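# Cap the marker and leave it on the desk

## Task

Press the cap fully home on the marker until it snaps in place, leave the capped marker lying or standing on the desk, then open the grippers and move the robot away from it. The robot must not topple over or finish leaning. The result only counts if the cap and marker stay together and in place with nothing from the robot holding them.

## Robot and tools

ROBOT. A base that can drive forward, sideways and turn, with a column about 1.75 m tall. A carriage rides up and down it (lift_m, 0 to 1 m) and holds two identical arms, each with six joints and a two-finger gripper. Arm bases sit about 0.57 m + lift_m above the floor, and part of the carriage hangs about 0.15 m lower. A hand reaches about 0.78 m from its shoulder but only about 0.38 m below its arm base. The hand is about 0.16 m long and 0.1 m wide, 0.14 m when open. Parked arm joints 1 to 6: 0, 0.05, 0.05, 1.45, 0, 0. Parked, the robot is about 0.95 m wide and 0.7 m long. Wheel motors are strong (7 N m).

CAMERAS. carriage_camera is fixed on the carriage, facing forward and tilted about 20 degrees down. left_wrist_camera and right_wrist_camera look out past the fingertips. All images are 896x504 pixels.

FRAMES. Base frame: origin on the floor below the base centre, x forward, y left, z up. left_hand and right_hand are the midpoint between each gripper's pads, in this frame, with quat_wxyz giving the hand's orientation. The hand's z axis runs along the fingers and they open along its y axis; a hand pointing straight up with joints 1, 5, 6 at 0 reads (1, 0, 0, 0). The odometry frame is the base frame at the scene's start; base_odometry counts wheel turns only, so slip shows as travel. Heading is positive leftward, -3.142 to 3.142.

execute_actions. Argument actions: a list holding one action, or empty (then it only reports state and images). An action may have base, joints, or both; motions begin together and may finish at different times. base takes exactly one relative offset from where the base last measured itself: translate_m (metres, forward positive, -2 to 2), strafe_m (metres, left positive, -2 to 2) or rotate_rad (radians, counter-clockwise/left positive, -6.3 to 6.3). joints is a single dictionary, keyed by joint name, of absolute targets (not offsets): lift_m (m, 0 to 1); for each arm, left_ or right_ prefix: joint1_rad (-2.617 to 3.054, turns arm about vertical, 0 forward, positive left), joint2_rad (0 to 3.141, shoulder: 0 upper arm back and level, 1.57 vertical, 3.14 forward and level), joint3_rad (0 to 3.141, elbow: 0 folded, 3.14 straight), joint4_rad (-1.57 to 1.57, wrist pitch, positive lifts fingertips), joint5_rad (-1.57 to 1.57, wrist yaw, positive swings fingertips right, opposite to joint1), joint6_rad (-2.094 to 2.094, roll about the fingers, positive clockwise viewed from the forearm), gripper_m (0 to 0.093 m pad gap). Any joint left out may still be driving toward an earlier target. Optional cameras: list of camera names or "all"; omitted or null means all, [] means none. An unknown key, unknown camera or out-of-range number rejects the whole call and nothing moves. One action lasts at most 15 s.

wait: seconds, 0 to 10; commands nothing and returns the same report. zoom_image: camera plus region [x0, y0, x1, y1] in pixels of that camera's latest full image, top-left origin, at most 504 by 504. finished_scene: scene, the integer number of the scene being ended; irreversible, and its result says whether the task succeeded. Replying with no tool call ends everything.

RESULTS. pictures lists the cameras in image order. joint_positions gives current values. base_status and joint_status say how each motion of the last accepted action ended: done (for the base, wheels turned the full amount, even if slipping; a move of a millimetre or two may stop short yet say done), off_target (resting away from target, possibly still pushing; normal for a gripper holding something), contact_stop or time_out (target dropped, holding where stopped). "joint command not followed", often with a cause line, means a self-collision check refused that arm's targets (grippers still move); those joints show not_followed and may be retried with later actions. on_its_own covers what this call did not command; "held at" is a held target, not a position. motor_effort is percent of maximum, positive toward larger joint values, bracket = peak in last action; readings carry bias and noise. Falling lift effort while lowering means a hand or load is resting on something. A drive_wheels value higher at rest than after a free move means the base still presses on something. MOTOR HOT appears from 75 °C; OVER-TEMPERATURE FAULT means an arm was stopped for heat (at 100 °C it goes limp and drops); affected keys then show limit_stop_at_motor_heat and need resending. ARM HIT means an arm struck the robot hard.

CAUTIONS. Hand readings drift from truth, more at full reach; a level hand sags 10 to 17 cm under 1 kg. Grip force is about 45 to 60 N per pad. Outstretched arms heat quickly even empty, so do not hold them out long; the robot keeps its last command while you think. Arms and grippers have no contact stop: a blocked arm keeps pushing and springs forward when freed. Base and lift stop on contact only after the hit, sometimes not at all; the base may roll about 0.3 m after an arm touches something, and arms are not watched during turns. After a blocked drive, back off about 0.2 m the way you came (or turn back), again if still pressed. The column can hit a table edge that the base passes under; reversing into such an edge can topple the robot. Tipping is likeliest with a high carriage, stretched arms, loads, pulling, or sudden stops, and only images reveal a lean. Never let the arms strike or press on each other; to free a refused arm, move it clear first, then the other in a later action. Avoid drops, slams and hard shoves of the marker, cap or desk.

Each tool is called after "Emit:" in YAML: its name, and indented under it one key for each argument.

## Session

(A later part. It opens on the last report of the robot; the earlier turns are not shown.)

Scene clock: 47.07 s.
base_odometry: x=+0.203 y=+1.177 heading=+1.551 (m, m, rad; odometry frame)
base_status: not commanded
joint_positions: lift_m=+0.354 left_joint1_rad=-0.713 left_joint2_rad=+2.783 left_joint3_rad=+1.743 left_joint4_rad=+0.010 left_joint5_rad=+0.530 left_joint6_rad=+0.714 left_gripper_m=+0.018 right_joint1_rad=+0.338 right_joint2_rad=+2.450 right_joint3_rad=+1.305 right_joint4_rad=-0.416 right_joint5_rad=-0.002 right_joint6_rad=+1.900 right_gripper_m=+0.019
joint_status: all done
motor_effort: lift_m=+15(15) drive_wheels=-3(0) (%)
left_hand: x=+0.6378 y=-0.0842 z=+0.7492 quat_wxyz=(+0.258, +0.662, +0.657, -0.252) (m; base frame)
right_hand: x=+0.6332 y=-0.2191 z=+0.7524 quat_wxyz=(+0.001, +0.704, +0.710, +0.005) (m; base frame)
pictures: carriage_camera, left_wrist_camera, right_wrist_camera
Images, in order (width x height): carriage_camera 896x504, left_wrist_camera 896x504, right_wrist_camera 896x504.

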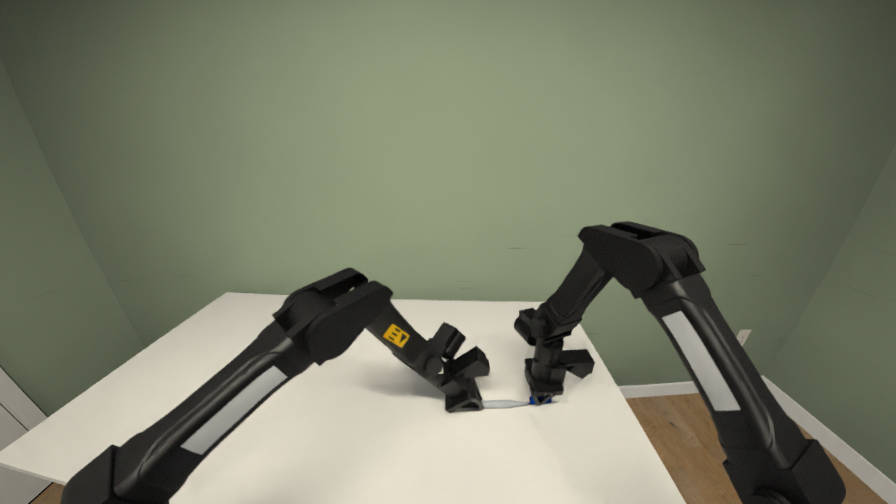

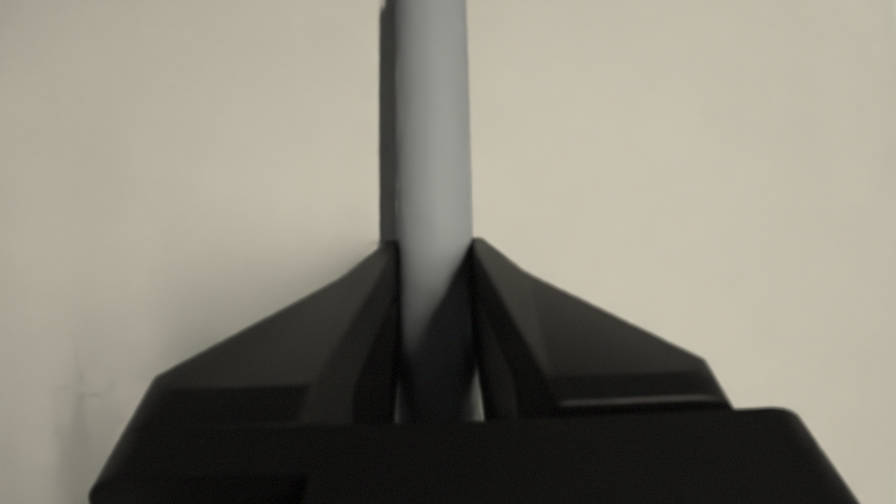

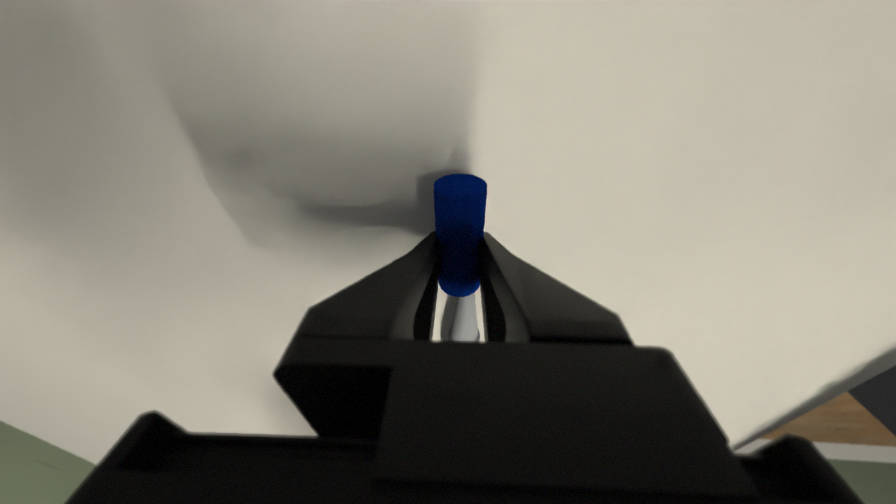

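Emit:
execute_actions:
  actions:
    - {"joints": {"right_joint1_rad": 0.32, "right_joint2_rad": 2.478}}

Emit:
zoom_image:
  camera: "carriage_camera"
  region: [420, 340, 620, 440]

Emit:
zoom_image:
  camera: "right_wrist_camera"
  region: [400, 230, 520, 350]

Scene clock: 47.77 s.
base_odometry: x=+0.203 y=+1.177 heading=+1.551 (m, m, rad; odometry frame)
base_status: not commanded
joint_positions: lift_m=+0.354 left_joint1_rad=-0.713 left_joint2_rad=+2.783 left_joint3_rad=+1.743 left_joint4_rad=+0.010 left_joint5_rad=+0.530 left_joint6_rad=+0.714 left_gripper_m=+0.018 right_joint1_rad=+0.325 right_joint2_rad=+2.465 right_joint3_rad=+1.305 right_joint4_rad=-0.416 right_joint5_rad=-0.002 right_joint6_rad=+1.900 right_gripper_m=+0.019
joint_status: all done
motor_effort: lift_m=+15(15) drive_wheels=-3(3) (%)
left_hand: x=+0.6378 y=-0.0842 z=+0.7492 quat_wxyz=(+0.258, +0.662, +0.657, -0.252) (m; base frame)
right_hand: x=+0.6307 y=-0.2250 z=+0.7467 quat_wxyz=(-0.002, +0.709, +0.706, -0.002) (m; base frame)
pictures: carriage_camera, left_wrist_camera, right_wrist_camera
Images, in order (width x height): carriage_camera 896x504, left_wrist_camera 896x504, right_wrist_camera 896x504.

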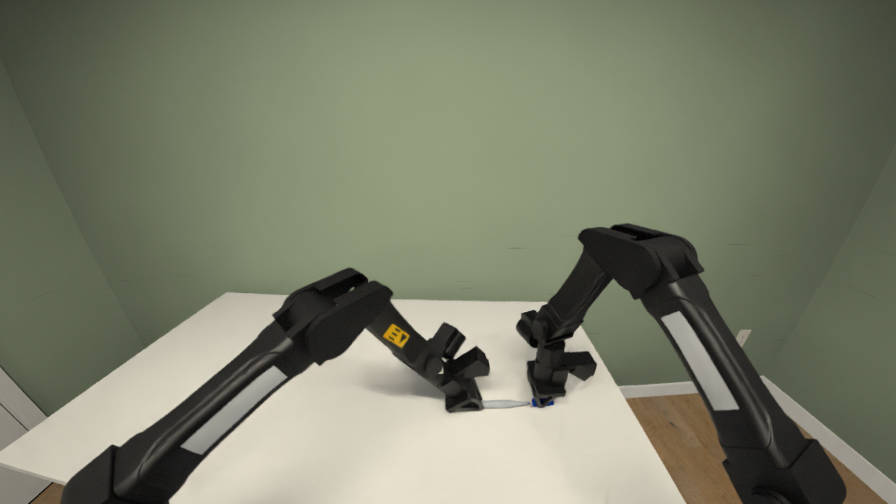

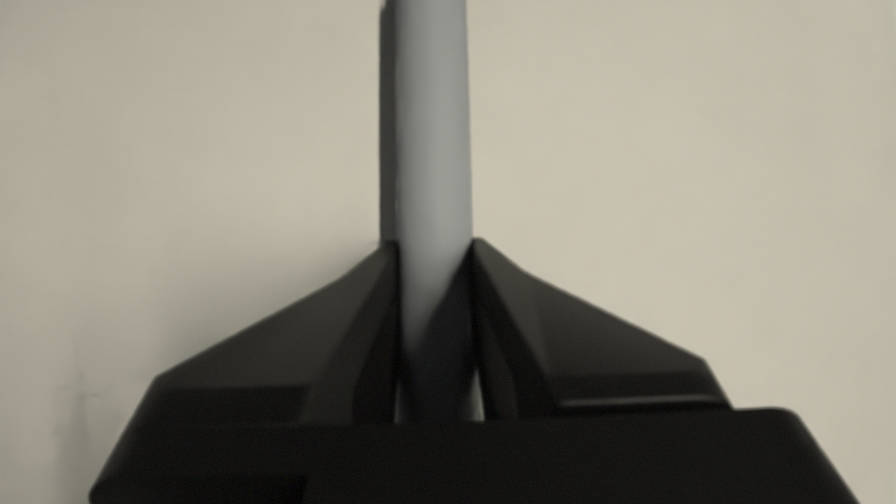

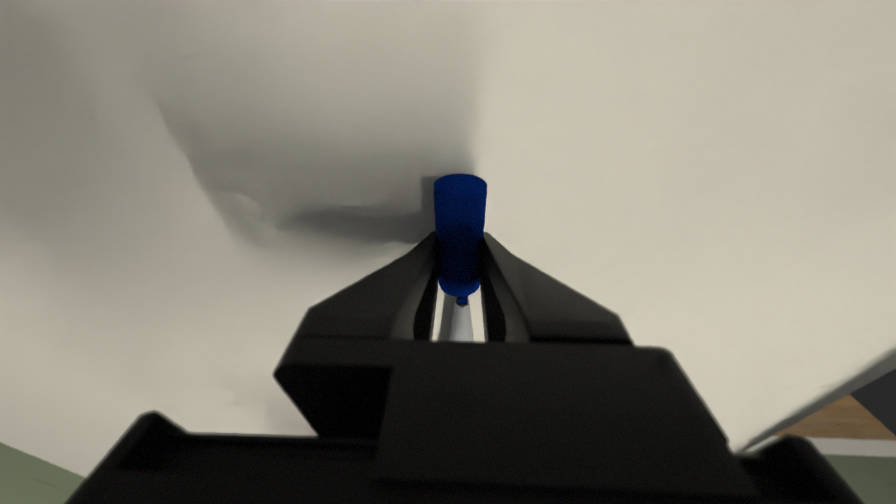

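Region (420, 340, 620, 440) of carriage_camera's 896x504 image, scaled by 2.520, with more detail than that image has.

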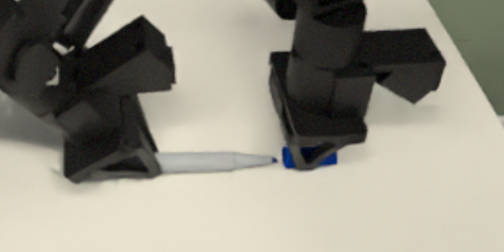

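Region (400, 230, 520, 350) of right_wrist_camera's 896x504 image, scaled by 4.200, with more detail than that image has.

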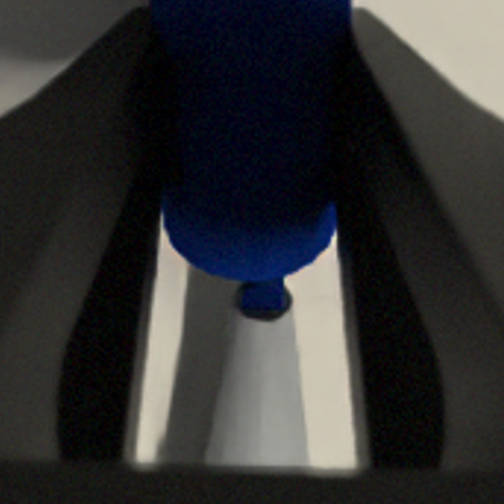

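Emit:
execute_actions:
  actions:
    - {"joints": {"right_joint1_rad": 0.383, "right_joint2_rad": 2.496, "right_joint3_rad": 1.367, "right_joint4_rad": -0.443, "right_joint6_rad": 1.97}}

Emit:
zoom_image:
  camera: "carriage_camera"
  region: [420, 340, 620, 440]

Emit:
zoom_image:
  camera: "right_wrist_camera"
  region: [400, 230, 520, 350]

Scene clock: 48.77 s.
base_odometry: x=+0.203 y=+1.177 heading=+1.551 (m, m, rad; odometry frame)
base_status: not commanded
joint_positions: lift_m=+0.354 left_joint1_rad=-0.713 left_joint2_rad=+2.783 left_joint3_rad=+1.743 left_joint4_rad=+0.010 left_joint5_rad=+0.531 left_joint6_rad=+0.714 left_gripper_m=+0.018 right_joint1_rad=+0.387 right_joint2_rad=+2.479 right_joint3_rad=+1.343 right_joint4_rad=-0.440 right_joint5_rad=+0.000 right_joint6_rad=+1.962 right_gripper_m=+0.019
joint_status: all done
motor_effort: lift_m=+14(14) drive_wheels=-3(0) (%)
left_hand: x=+0.6377 y=-0.0843 z=+0.7493 quat_wxyz=(+0.258, +0.662, +0.657, -0.253) (m; base frame)
right_hand: x=+0.6293 y=-0.2009 z=+0.7478 quat_wxyz=(-0.001, +0.709, +0.706, -0.002) (m; base frame)
pictures: carriage_camera, left_wrist_camera, right_wrist_camera
Images, in order (width x height): carriage_camera 896x504, left_wrist_camera 896x504, right_wrist_camera 896x504.

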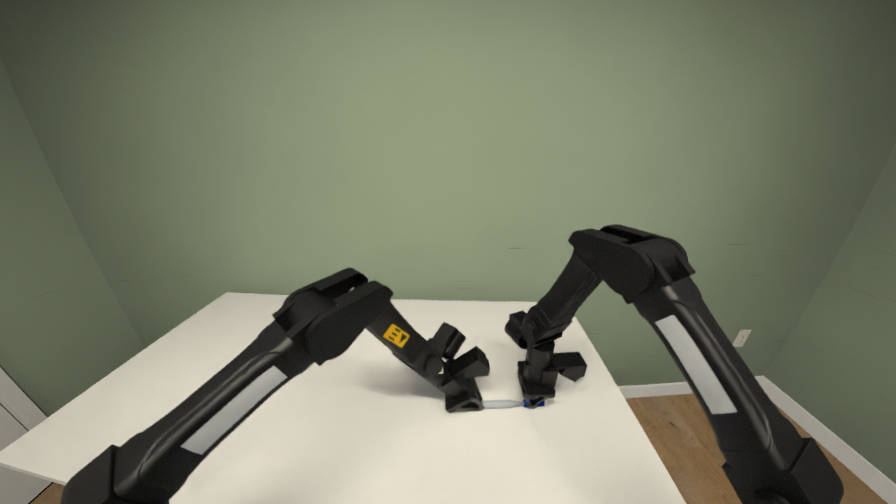

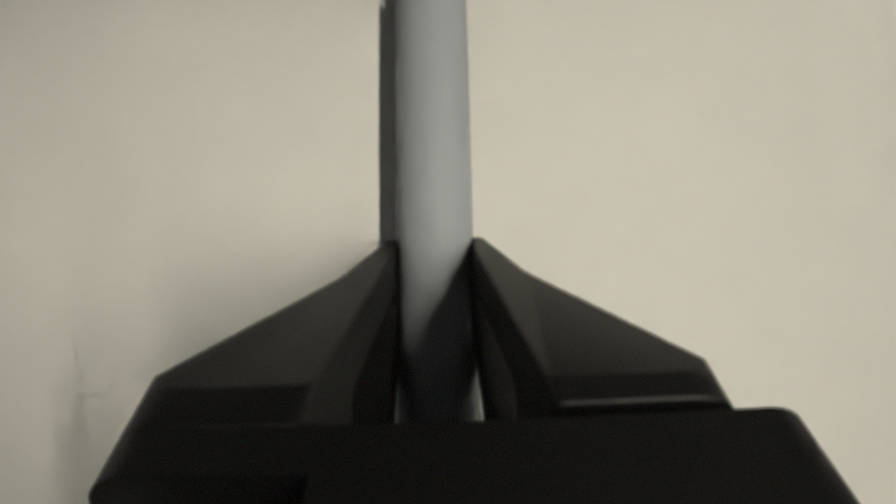

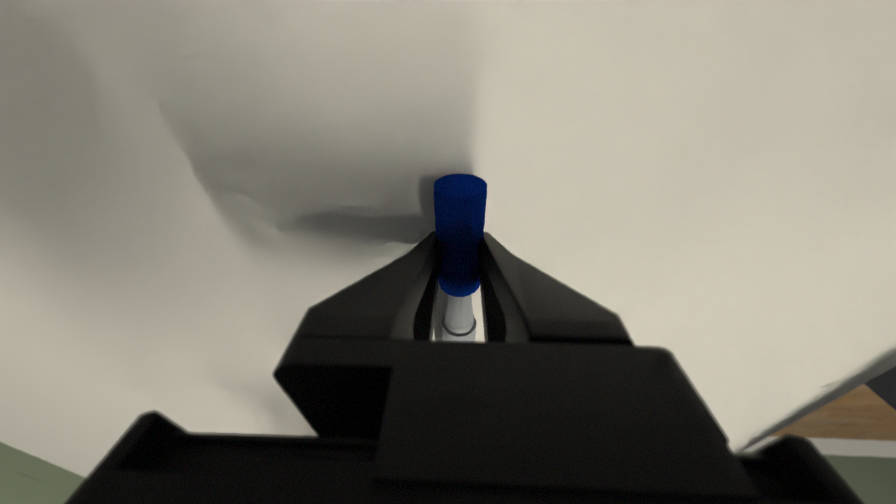

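Region (420, 340, 620, 440) of carriage_camera's 896x504 image, scaled by 2.520, with more detail than that image has.

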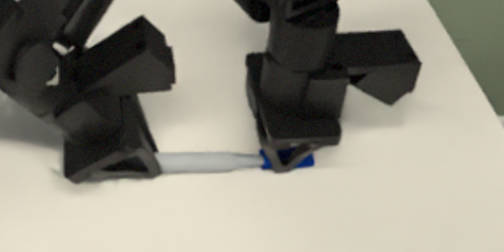

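Region (400, 230, 520, 350) of right_wrist_camera's 896x504 image, scaled by 4.200, with more detail than that image has.

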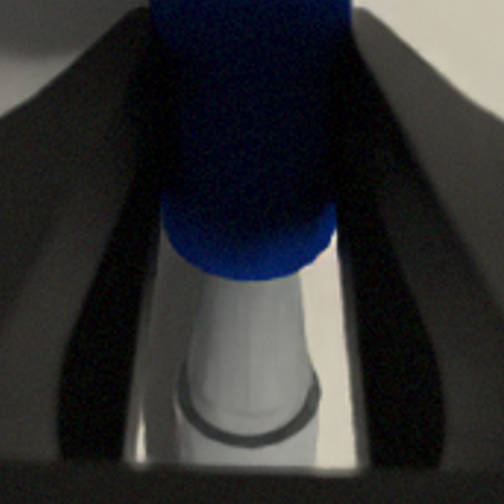

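Emit:
execute_actions:
  actions:
    - {"joints": {"right_joint1_rad": 0.453, "right_joint2_rad": 2.525, "right_joint3_rad": 1.437, "right_joint4_rad": -0.484, "right_joint6_rad": 2.04}}

Emit:
zoom_image:
  camera: "carriage_camera"
  region: [420, 340, 620, 440]

Emit:
zoom_image:
  camera: "right_wrist_camera"
  region: [400, 230, 520, 350]

Scene clock: 49.67 s.
base_odometry: x=+0.203 y=+1.177 heading=+1.551 (m, m, rad; odometry frame)
base_status: not commanded
joint_positions: lift_m=+0.354 left_joint1_rad=-0.713 left_joint2_rad=+2.783 left_joint3_rad=+1.743 left_joint4_rad=+0.010 left_joint5_rad=+0.531 left_joint6_rad=+0.715 left_gripper_m=+0.018 right_joint1_rad=+0.457 right_joint2_rad=+2.509 right_joint3_rad=+1.412 right_joint4_rad=-0.483 right_joint5_rad=+0.006 right_joint6_rad=+2.033 right_gripper_m=+0.019
joint_status: all done
motor_effort: lift_m=+15(15) drive_wheels=-3(1) (%)
left_hand: x=+0.6377 y=-0.0844 z=+0.7494 quat_wxyz=(+0.258, +0.662, +0.657, -0.253) (m; base frame)
right_hand: x=+0.6288 y=-0.1721 z=+0.7476 quat_wxyz=(+0.001, +0.709, +0.706, -0.005) (m; base frame)
pictures: carriage_camera, left_wrist_camera, right_wrist_camera
Images, in order (width x height): carriage_camera 896x504, left_wrist_camera 896x504, right_wrist_camera 896x504.

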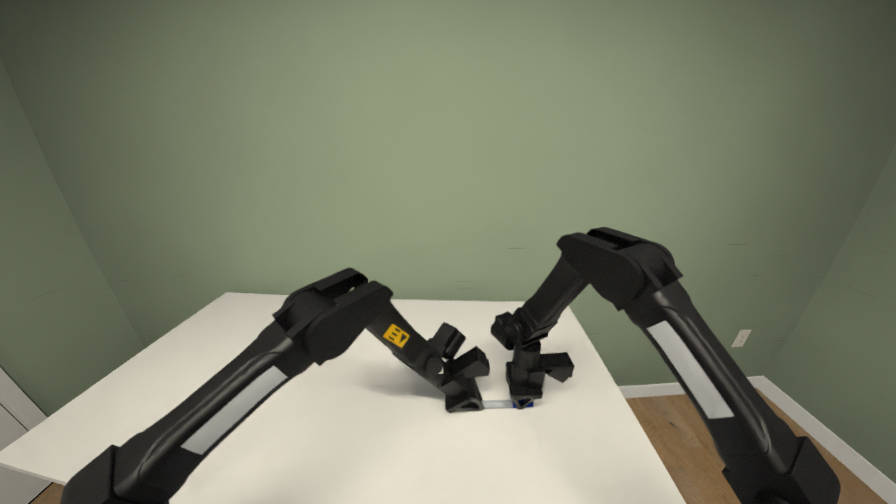

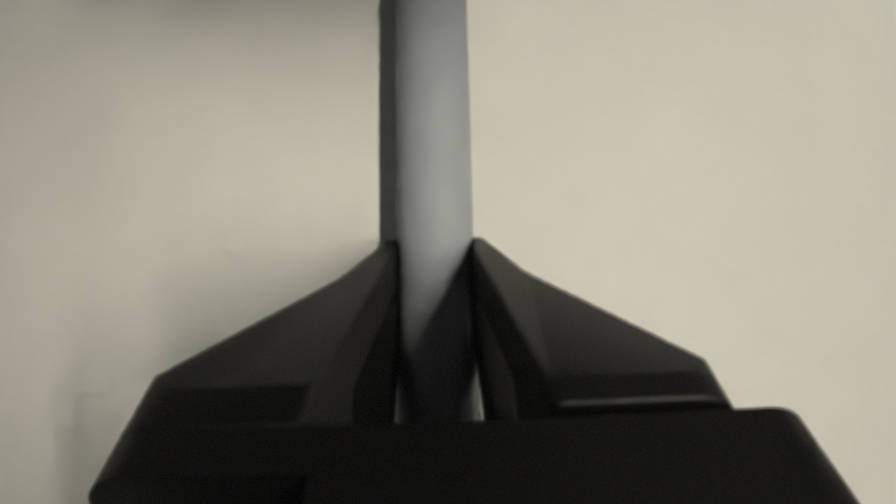

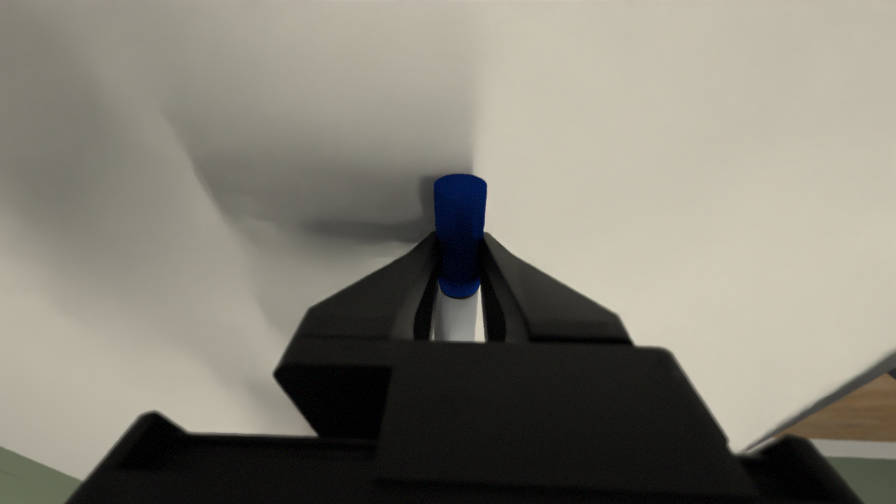

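Region (420, 340, 620, 440) of carriage_camera's 896x504 image, scaled by 2.520, with more detail than that image has.

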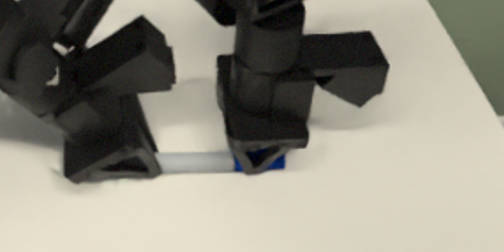

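Region (400, 230, 520, 350) of right_wrist_camera's 896x504 image, scaled by 4.200, with more detail than that image has.

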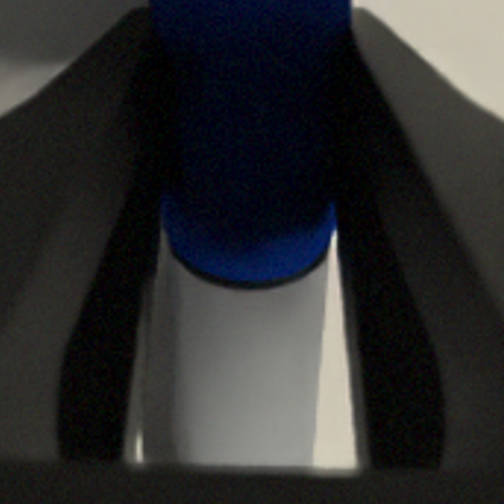

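Emit:
execute_actions:
  actions:
    - {"joints": {"right_joint1_rad": 0.472, "right_joint2_rad": 2.533, "right_joint3_rad": 1.457, "right_joint4_rad": -0.477, "right_joint5_rad": -0.053, "right_joint6_rad": 2.05}}

Emit:
zoom_image:
  camera: "carriage_camera"
  region: [420, 340, 620, 440]

Emit:
zoom_image:
  camera: "right_wrist_camera"
  region: [400, 230, 520, 350]

Scene clock: 50.47 s.
base_odometry: x=+0.203 y=+1.177 heading=+1.551 (m, m, rad; odometry frame)
base_status: not commanded
joint_positions: lift_m=+0.354 left_joint1_rad=-0.712 left_joint2_rad=+2.783 left_joint3_rad=+1.743 left_joint4_rad=+0.008 left_joint5_rad=+0.531 left_joint6_rad=+0.715 left_gripper_m=+0.018 right_joint1_rad=+0.458 right_joint2_rad=+2.516 right_joint3_rad=+1.425 right_joint4_rad=-0.493 right_joint5_rad=-0.005 right_joint6_rad=+2.043 right_gripper_m=+0.019
joint_status: right_joint5_rad off_target (ended at -0.005, target -0.053); the others done
motor_effort: lift_m=+14(15) drive_wheels=-3(4) (%)
left_hand: x=+0.6378 y=-0.0838 z=+0.7491 quat_wxyz=(+0.257, +0.662, +0.657, -0.253) (m; base frame)
right_hand: x=+0.6290 y=-0.1698 z=+0.7471 quat_wxyz=(-0.004, +0.712, +0.702, -0.005) (m; base frame)
pictures: carriage_camera, left_wrist_camera, right_wrist_camera
Images, in order (width x height): carriage_camera 896x504, left_wrist_camera 896x504, right_wrist_camera 896x504.

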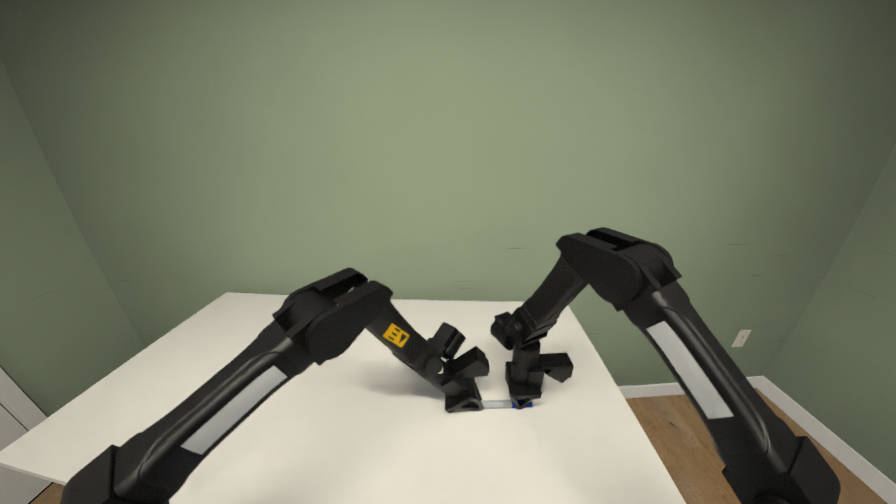

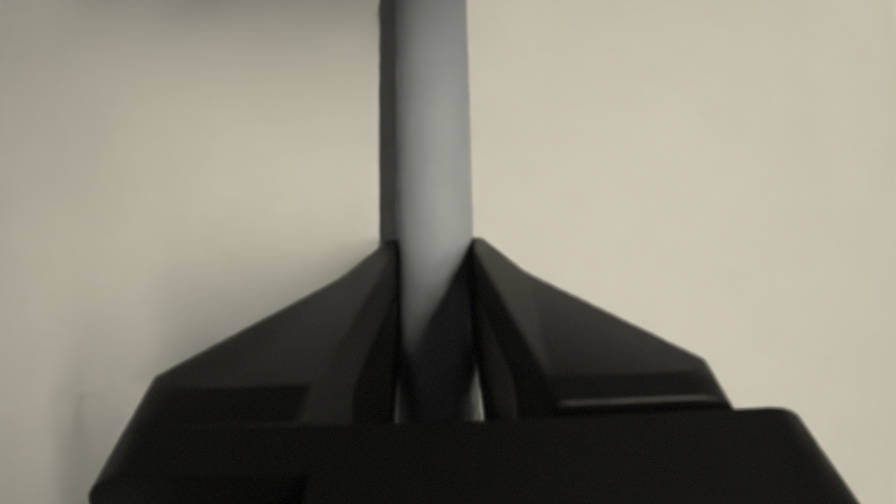

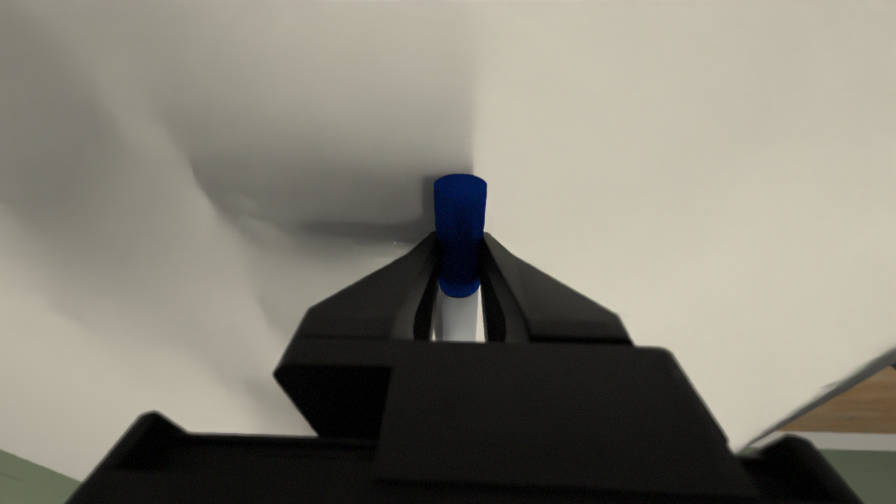

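Region (420, 340, 620, 440) of carriage_camera's 896x504 image, scaled by 2.520, with more detail than that image has.

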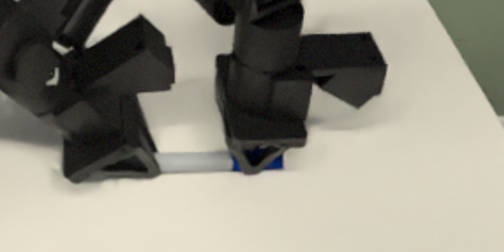

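Region (400, 230, 520, 350) of right_wrist_camera's 896x504 image, scaled by 4.200, with more detail than that image has.

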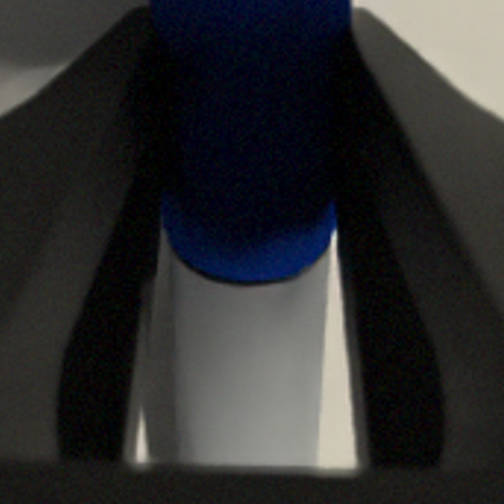

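Emit:
execute_actions:
  actions:
    - {"joints": {"right_joint1_rad": 0.5, "right_joint2_rad": 2.535, "right_joint3_rad": 1.465, "right_joint4_rad": -0.455, "right_joint5_rad": -0.14, "right_joint6_rad": 2.05}}

Emit:
zoom_image:
  camera: "carriage_camera"
  region: [460, 370, 560, 420]

Emit:
zoom_image:
  camera: "right_wrist_camera"
  region: [420, 260, 500, 340]

Scene clock: 51.27 s.
base_odometry: x=+0.203 y=+1.177 heading=+1.551 (m, m, rad; odometry frame)
base_status: not commanded
joint_positions: lift_m=+0.354 left_joint1_rad=-0.706 left_joint2_rad=+2.783 left_joint3_rad=+1.743 left_joint4_rad=-0.005 left_joint5_rad=+0.544 left_joint6_rad=+0.724 left_gripper_m=+0.018 right_joint1_rad=+0.463 right_joint2_rad=+2.517 right_joint3_rad=+1.425 right_joint4_rad=-0.489 right_joint5_rad=-0.026 right_joint6_rad=+2.047 right_gripper_m=+0.019
joint_status: right_joint1_rad off_target (ended at +0.463, target +0.500); right_joint5_rad off_target (ended at -0.026, target -0.140); the others done
motor_effort: lift_m=+15(15) drive_wheels=+0(1) (%)
left_hand: x=+0.6369 y=-0.0809 z=+0.7486 quat_wxyz=(+0.253, +0.663, +0.657, -0.257) (m; base frame)
right_hand: x=+0.6268 y=-0.1643 z=+0.7467 quat_wxyz=(-0.014, +0.712, +0.702, -0.001) (m; base frame)
pictures: carriage_camera, left_wrist_camera, right_wrist_camera
Images, in order (width x height): carriage_camera 896x504, left_wrist_camera 896x504, right_wrist_camera 896x504.

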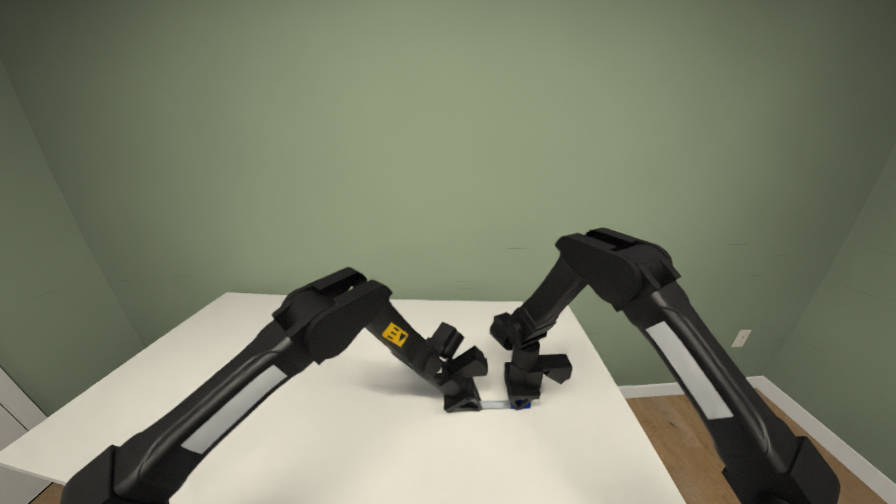

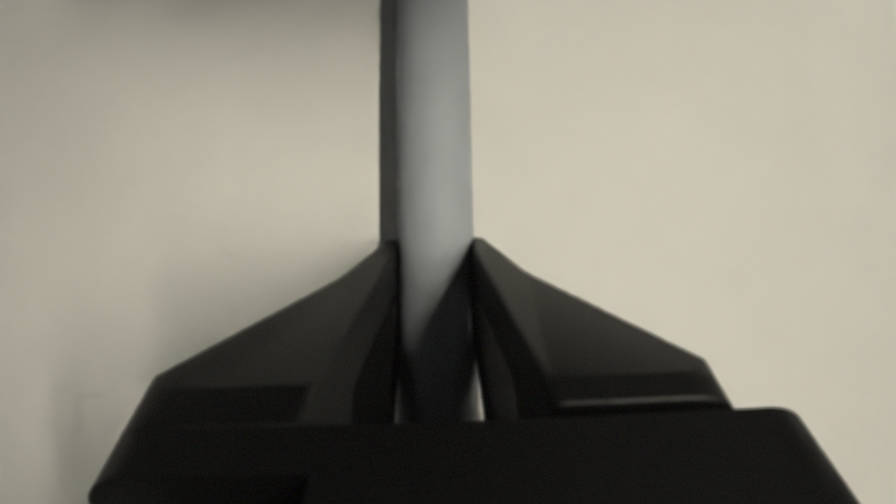

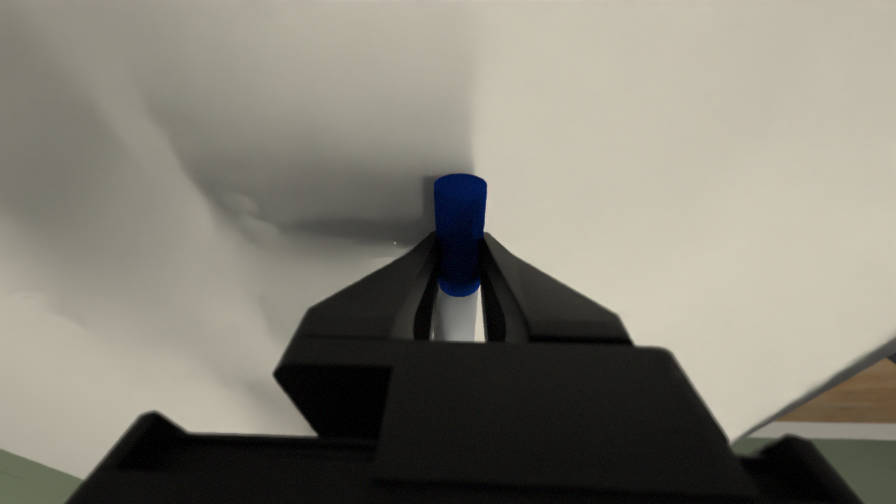

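Region (460, 370, 560, 420) of carriage_camera's 896x504 image, scaled by 5.040, with more detail than that image has.

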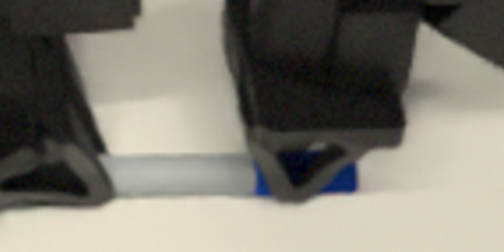

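Region (420, 260, 500, 340) of right_wrist_camera's 896x504 image, scaled by 6.300, with more detail than that image has.

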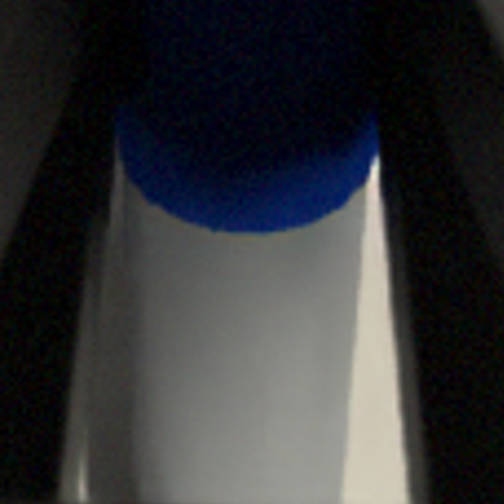

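Emit:
execute_actions:
  actions:
    - {"joints": {"right_joint1_rad": 0.46, "right_joint2_rad": 2.517, "right_joint3_rad": 1.44, "right_joint4_rad": -0.489, "right_joint5_rad": -0.02, "right_joint6_rad": 2.047}}
  cameras: ["right_wrist_camera"]

Emit:
execute_actions:
  actions:
    - {"joints": {"left_gripper_m": 0.05, "right_gripper_m": 0.05}}

Emit:
zoom_image:
  camera: "right_wrist_camera"
  region: [400, 230, 520, 350]

Scene clock: 52.10 s.
base_odometry: x=+0.203 y=+1.177 heading=+1.551 (m, m, rad; odometry frame)
base_status: not commanded
joint_positions: lift_m=+0.354 left_joint1_rad=-0.706 left_joint2_rad=+2.783 left_joint3_rad=+1.743 left_joint4_rad=+0.001 left_joint5_rad=+0.544 left_joint6_rad=+0.724 left_gripper_m=+0.018 right_joint1_rad=+0.459 right_joint2_rad=+2.517 right_joint3_rad=+1.425 right_joint4_rad=-0.493 right_joint5_rad=-0.018 right_joint6_rad=+2.047 right_gripper_m=+0.019
joint_status: all done
motor_effort: lift_m=+15(15) drive_wheels=-1(1) (%)
left_hand: x=+0.6377 y=-0.0816 z=+0.7493 quat_wxyz=(+0.255, +0.663, +0.656, -0.257) (m; base frame)
right_hand: x=+0.6275 y=-0.1676 z=+0.7467 quat_wxyz=(-0.011, +0.713, +0.701, -0.004) (m; base frame)
pictures: right_wrist_camera
Images, in order (width x height): right_wrist_camera 896x504.

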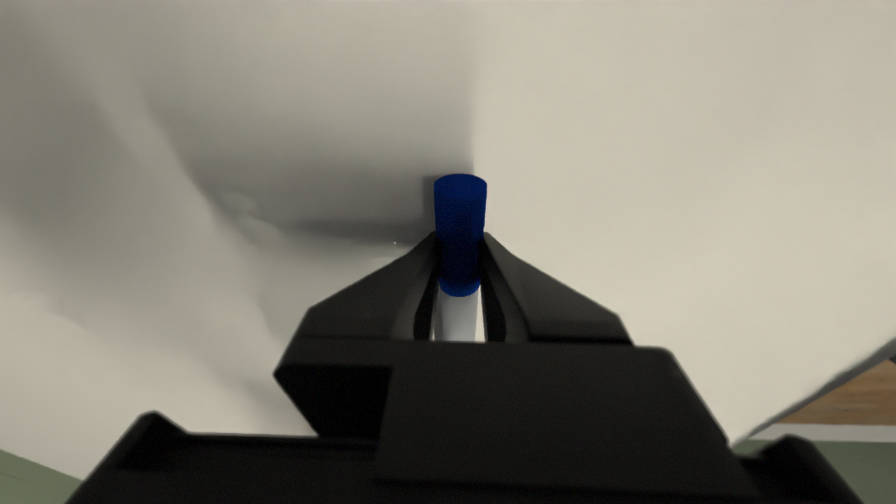

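Scene clock: 52.70 s.
base_odometry: x=+0.203 y=+1.177 heading=+1.551 (m, m, rad; odometry frame)
base_status: not commanded
joint_positions: lift_m=+0.354 left_joint1_rad=-0.706 left_joint2_rad=+2.783 left_joint3_rad=+1.743 left_joint4_rad=+0.002 left_joint5_rad=+0.544 left_joint6_rad=+0.724 left_gripper_m=+0.050 right_joint1_rad=+0.459 right_joint2_rad=+2.517 right_joint3_rad=+1.425 right_joint4_rad=-0.493 right_joint5_rad=-0.018 right_joint6_rad=+2.047 right_gripper_m=+0.050
joint_status: all done
motor_effort: lift_m=+14(15) drive_wheels=+0(1) (%)
left_hand: x=+0.6379 y=-0.0817 z=+0.7494 quat_wxyz=(+0.256, +0.663, +0.655, -0.257) (m; base frame)
right_hand: x=+0.6275 y=-0.1676 z=+0.7467 quat_wxyz=(-0.011, +0.713, +0.701, -0.004) (m; base frame)
pictures: carriage_camera, left_wrist_camera, right_wrist_camera
Images, in order (width x height): carriage_camera 896x504, left_wrist_camera 896x504, right_wrist_camera 896x504.

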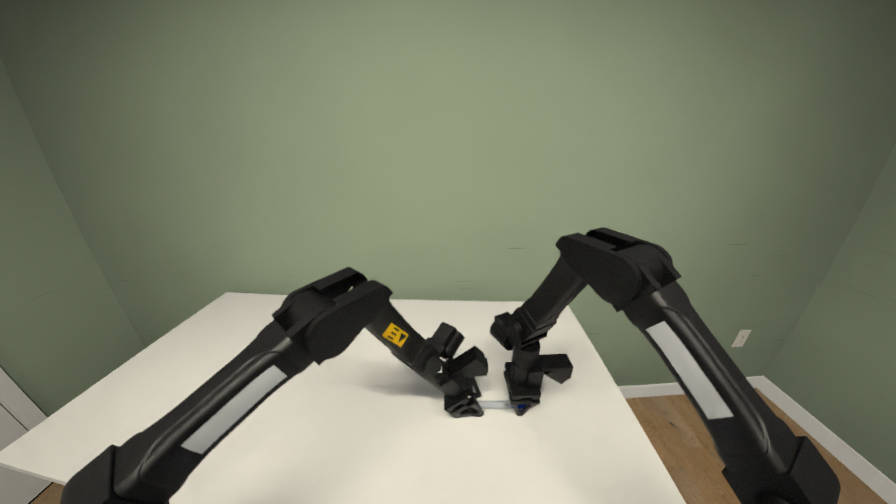

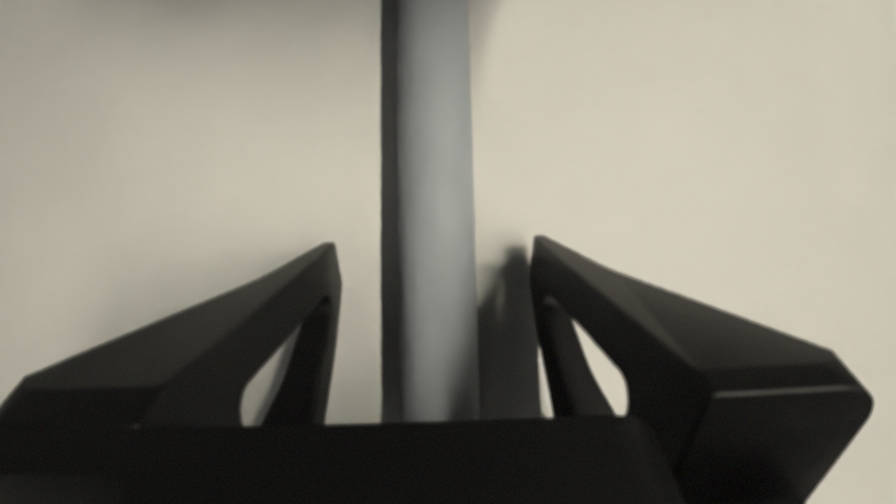

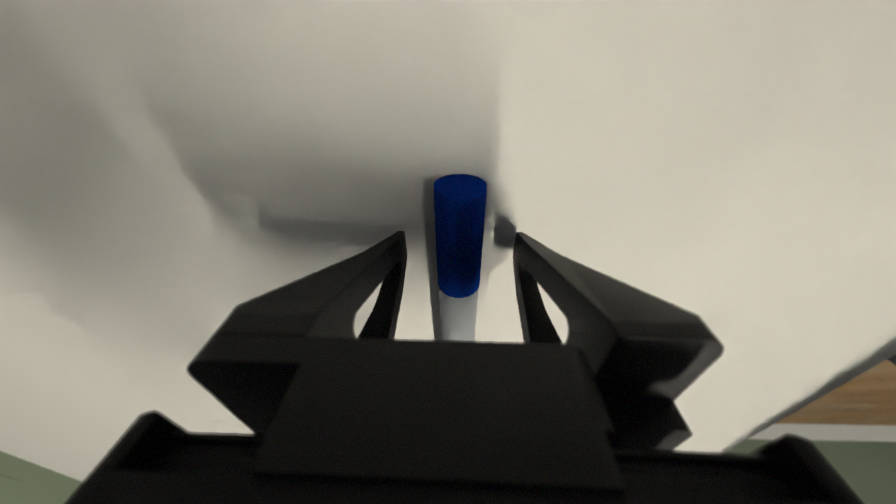

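Region (400, 230, 520, 350) of right_wrist_camera's 896x504 image, scaled by 4.200, with more detail than that image has.

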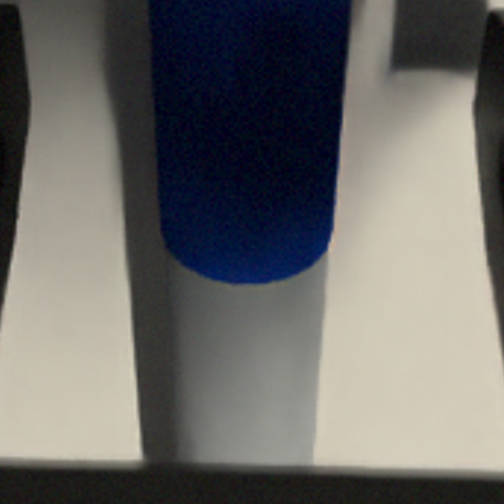

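The cap stays flush after I let go. Next I'll lift the hands clear and confirm it from above.

Emit:
execute_actions:
  actions:
    - {"joints": {"lift_m": 0.45}}

Emit:
zoom_image:
  camera: "left_wrist_camera"
  region: [300, 0, 600, 250]

Scene clock: 53.73 s.
base_odometry: x=+0.203 y=+1.177 heading=+1.551 (m, m, rad; odometry frame)
base_status: not commanded
joint_positions: lift_m=+0.450 left_joint1_rad=-0.706 left_joint2_rad=+2.785 left_joint3_rad=+1.743 left_joint4_rad=+0.000 left_joint5_rad=+0.528 left_joint6_rad=+0.723 left_gripper_m=+0.050 right_joint1_rad=+0.459 right_joint2_rad=+2.519 right_joint3_rad=+1.425 right_joint4_rad=-0.491 right_joint5_rad=-0.018 right_joint6_rad=+2.047 right_gripper_m=+0.050
joint_status: all done
motor_effort: lift_m=+18(22) drive_wheels=-1(1) (%)
left_hand: x=+0.6394 y=-0.0798 z=+0.8429 quat_wxyz=(+0.254, +0.662, +0.659, -0.250) (m; base frame)
right_hand: x=+0.6275 y=-0.1677 z=+0.8420 quat_wxyz=(-0.011, +0.713, +0.701, -0.004) (m; base frame)
pictures: carriage_camera, left_wrist_camera, right_wrist_camera
Images, in order (width x height): carriage_camera 896x504, left_wrist_camera 896x504, right_wrist_camera 896x504.

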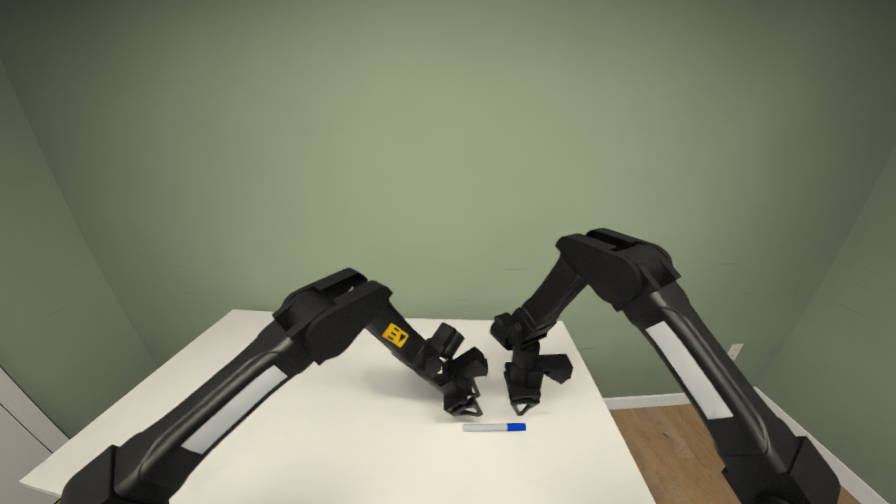

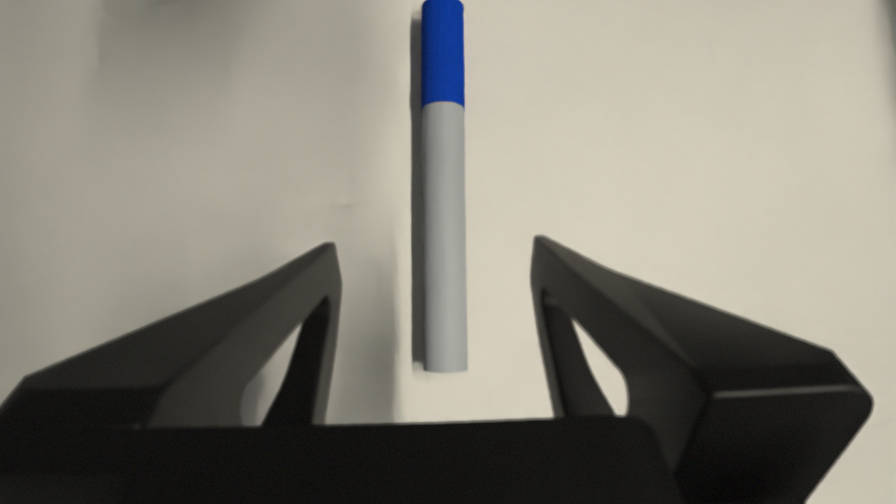

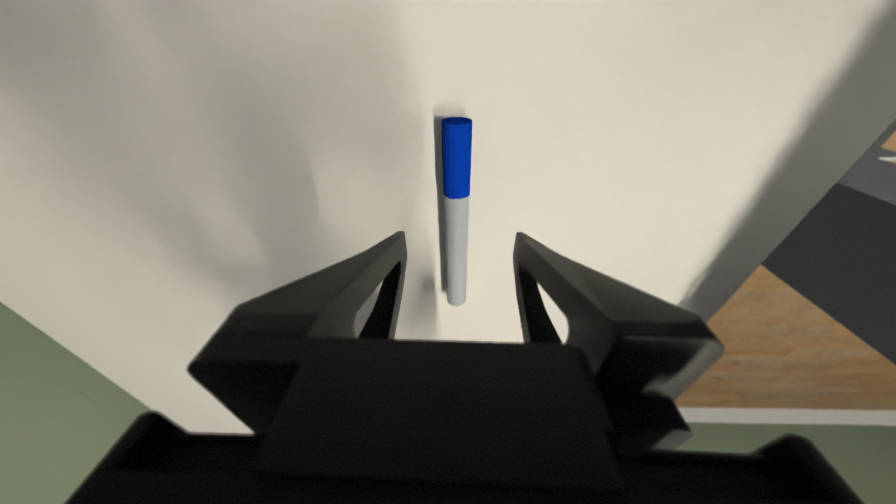

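Region (300, 0, 600, 250) of left_wrist_camera's 896x504 image, scaled by 1.680, with more detail than that image has.

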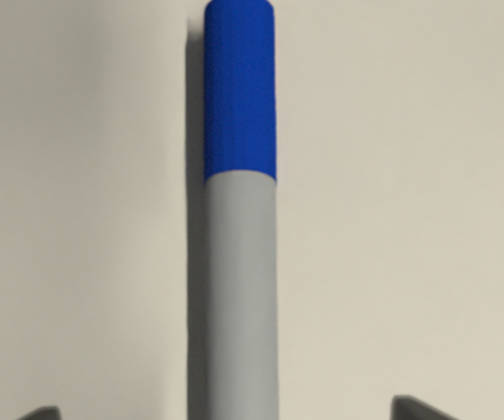

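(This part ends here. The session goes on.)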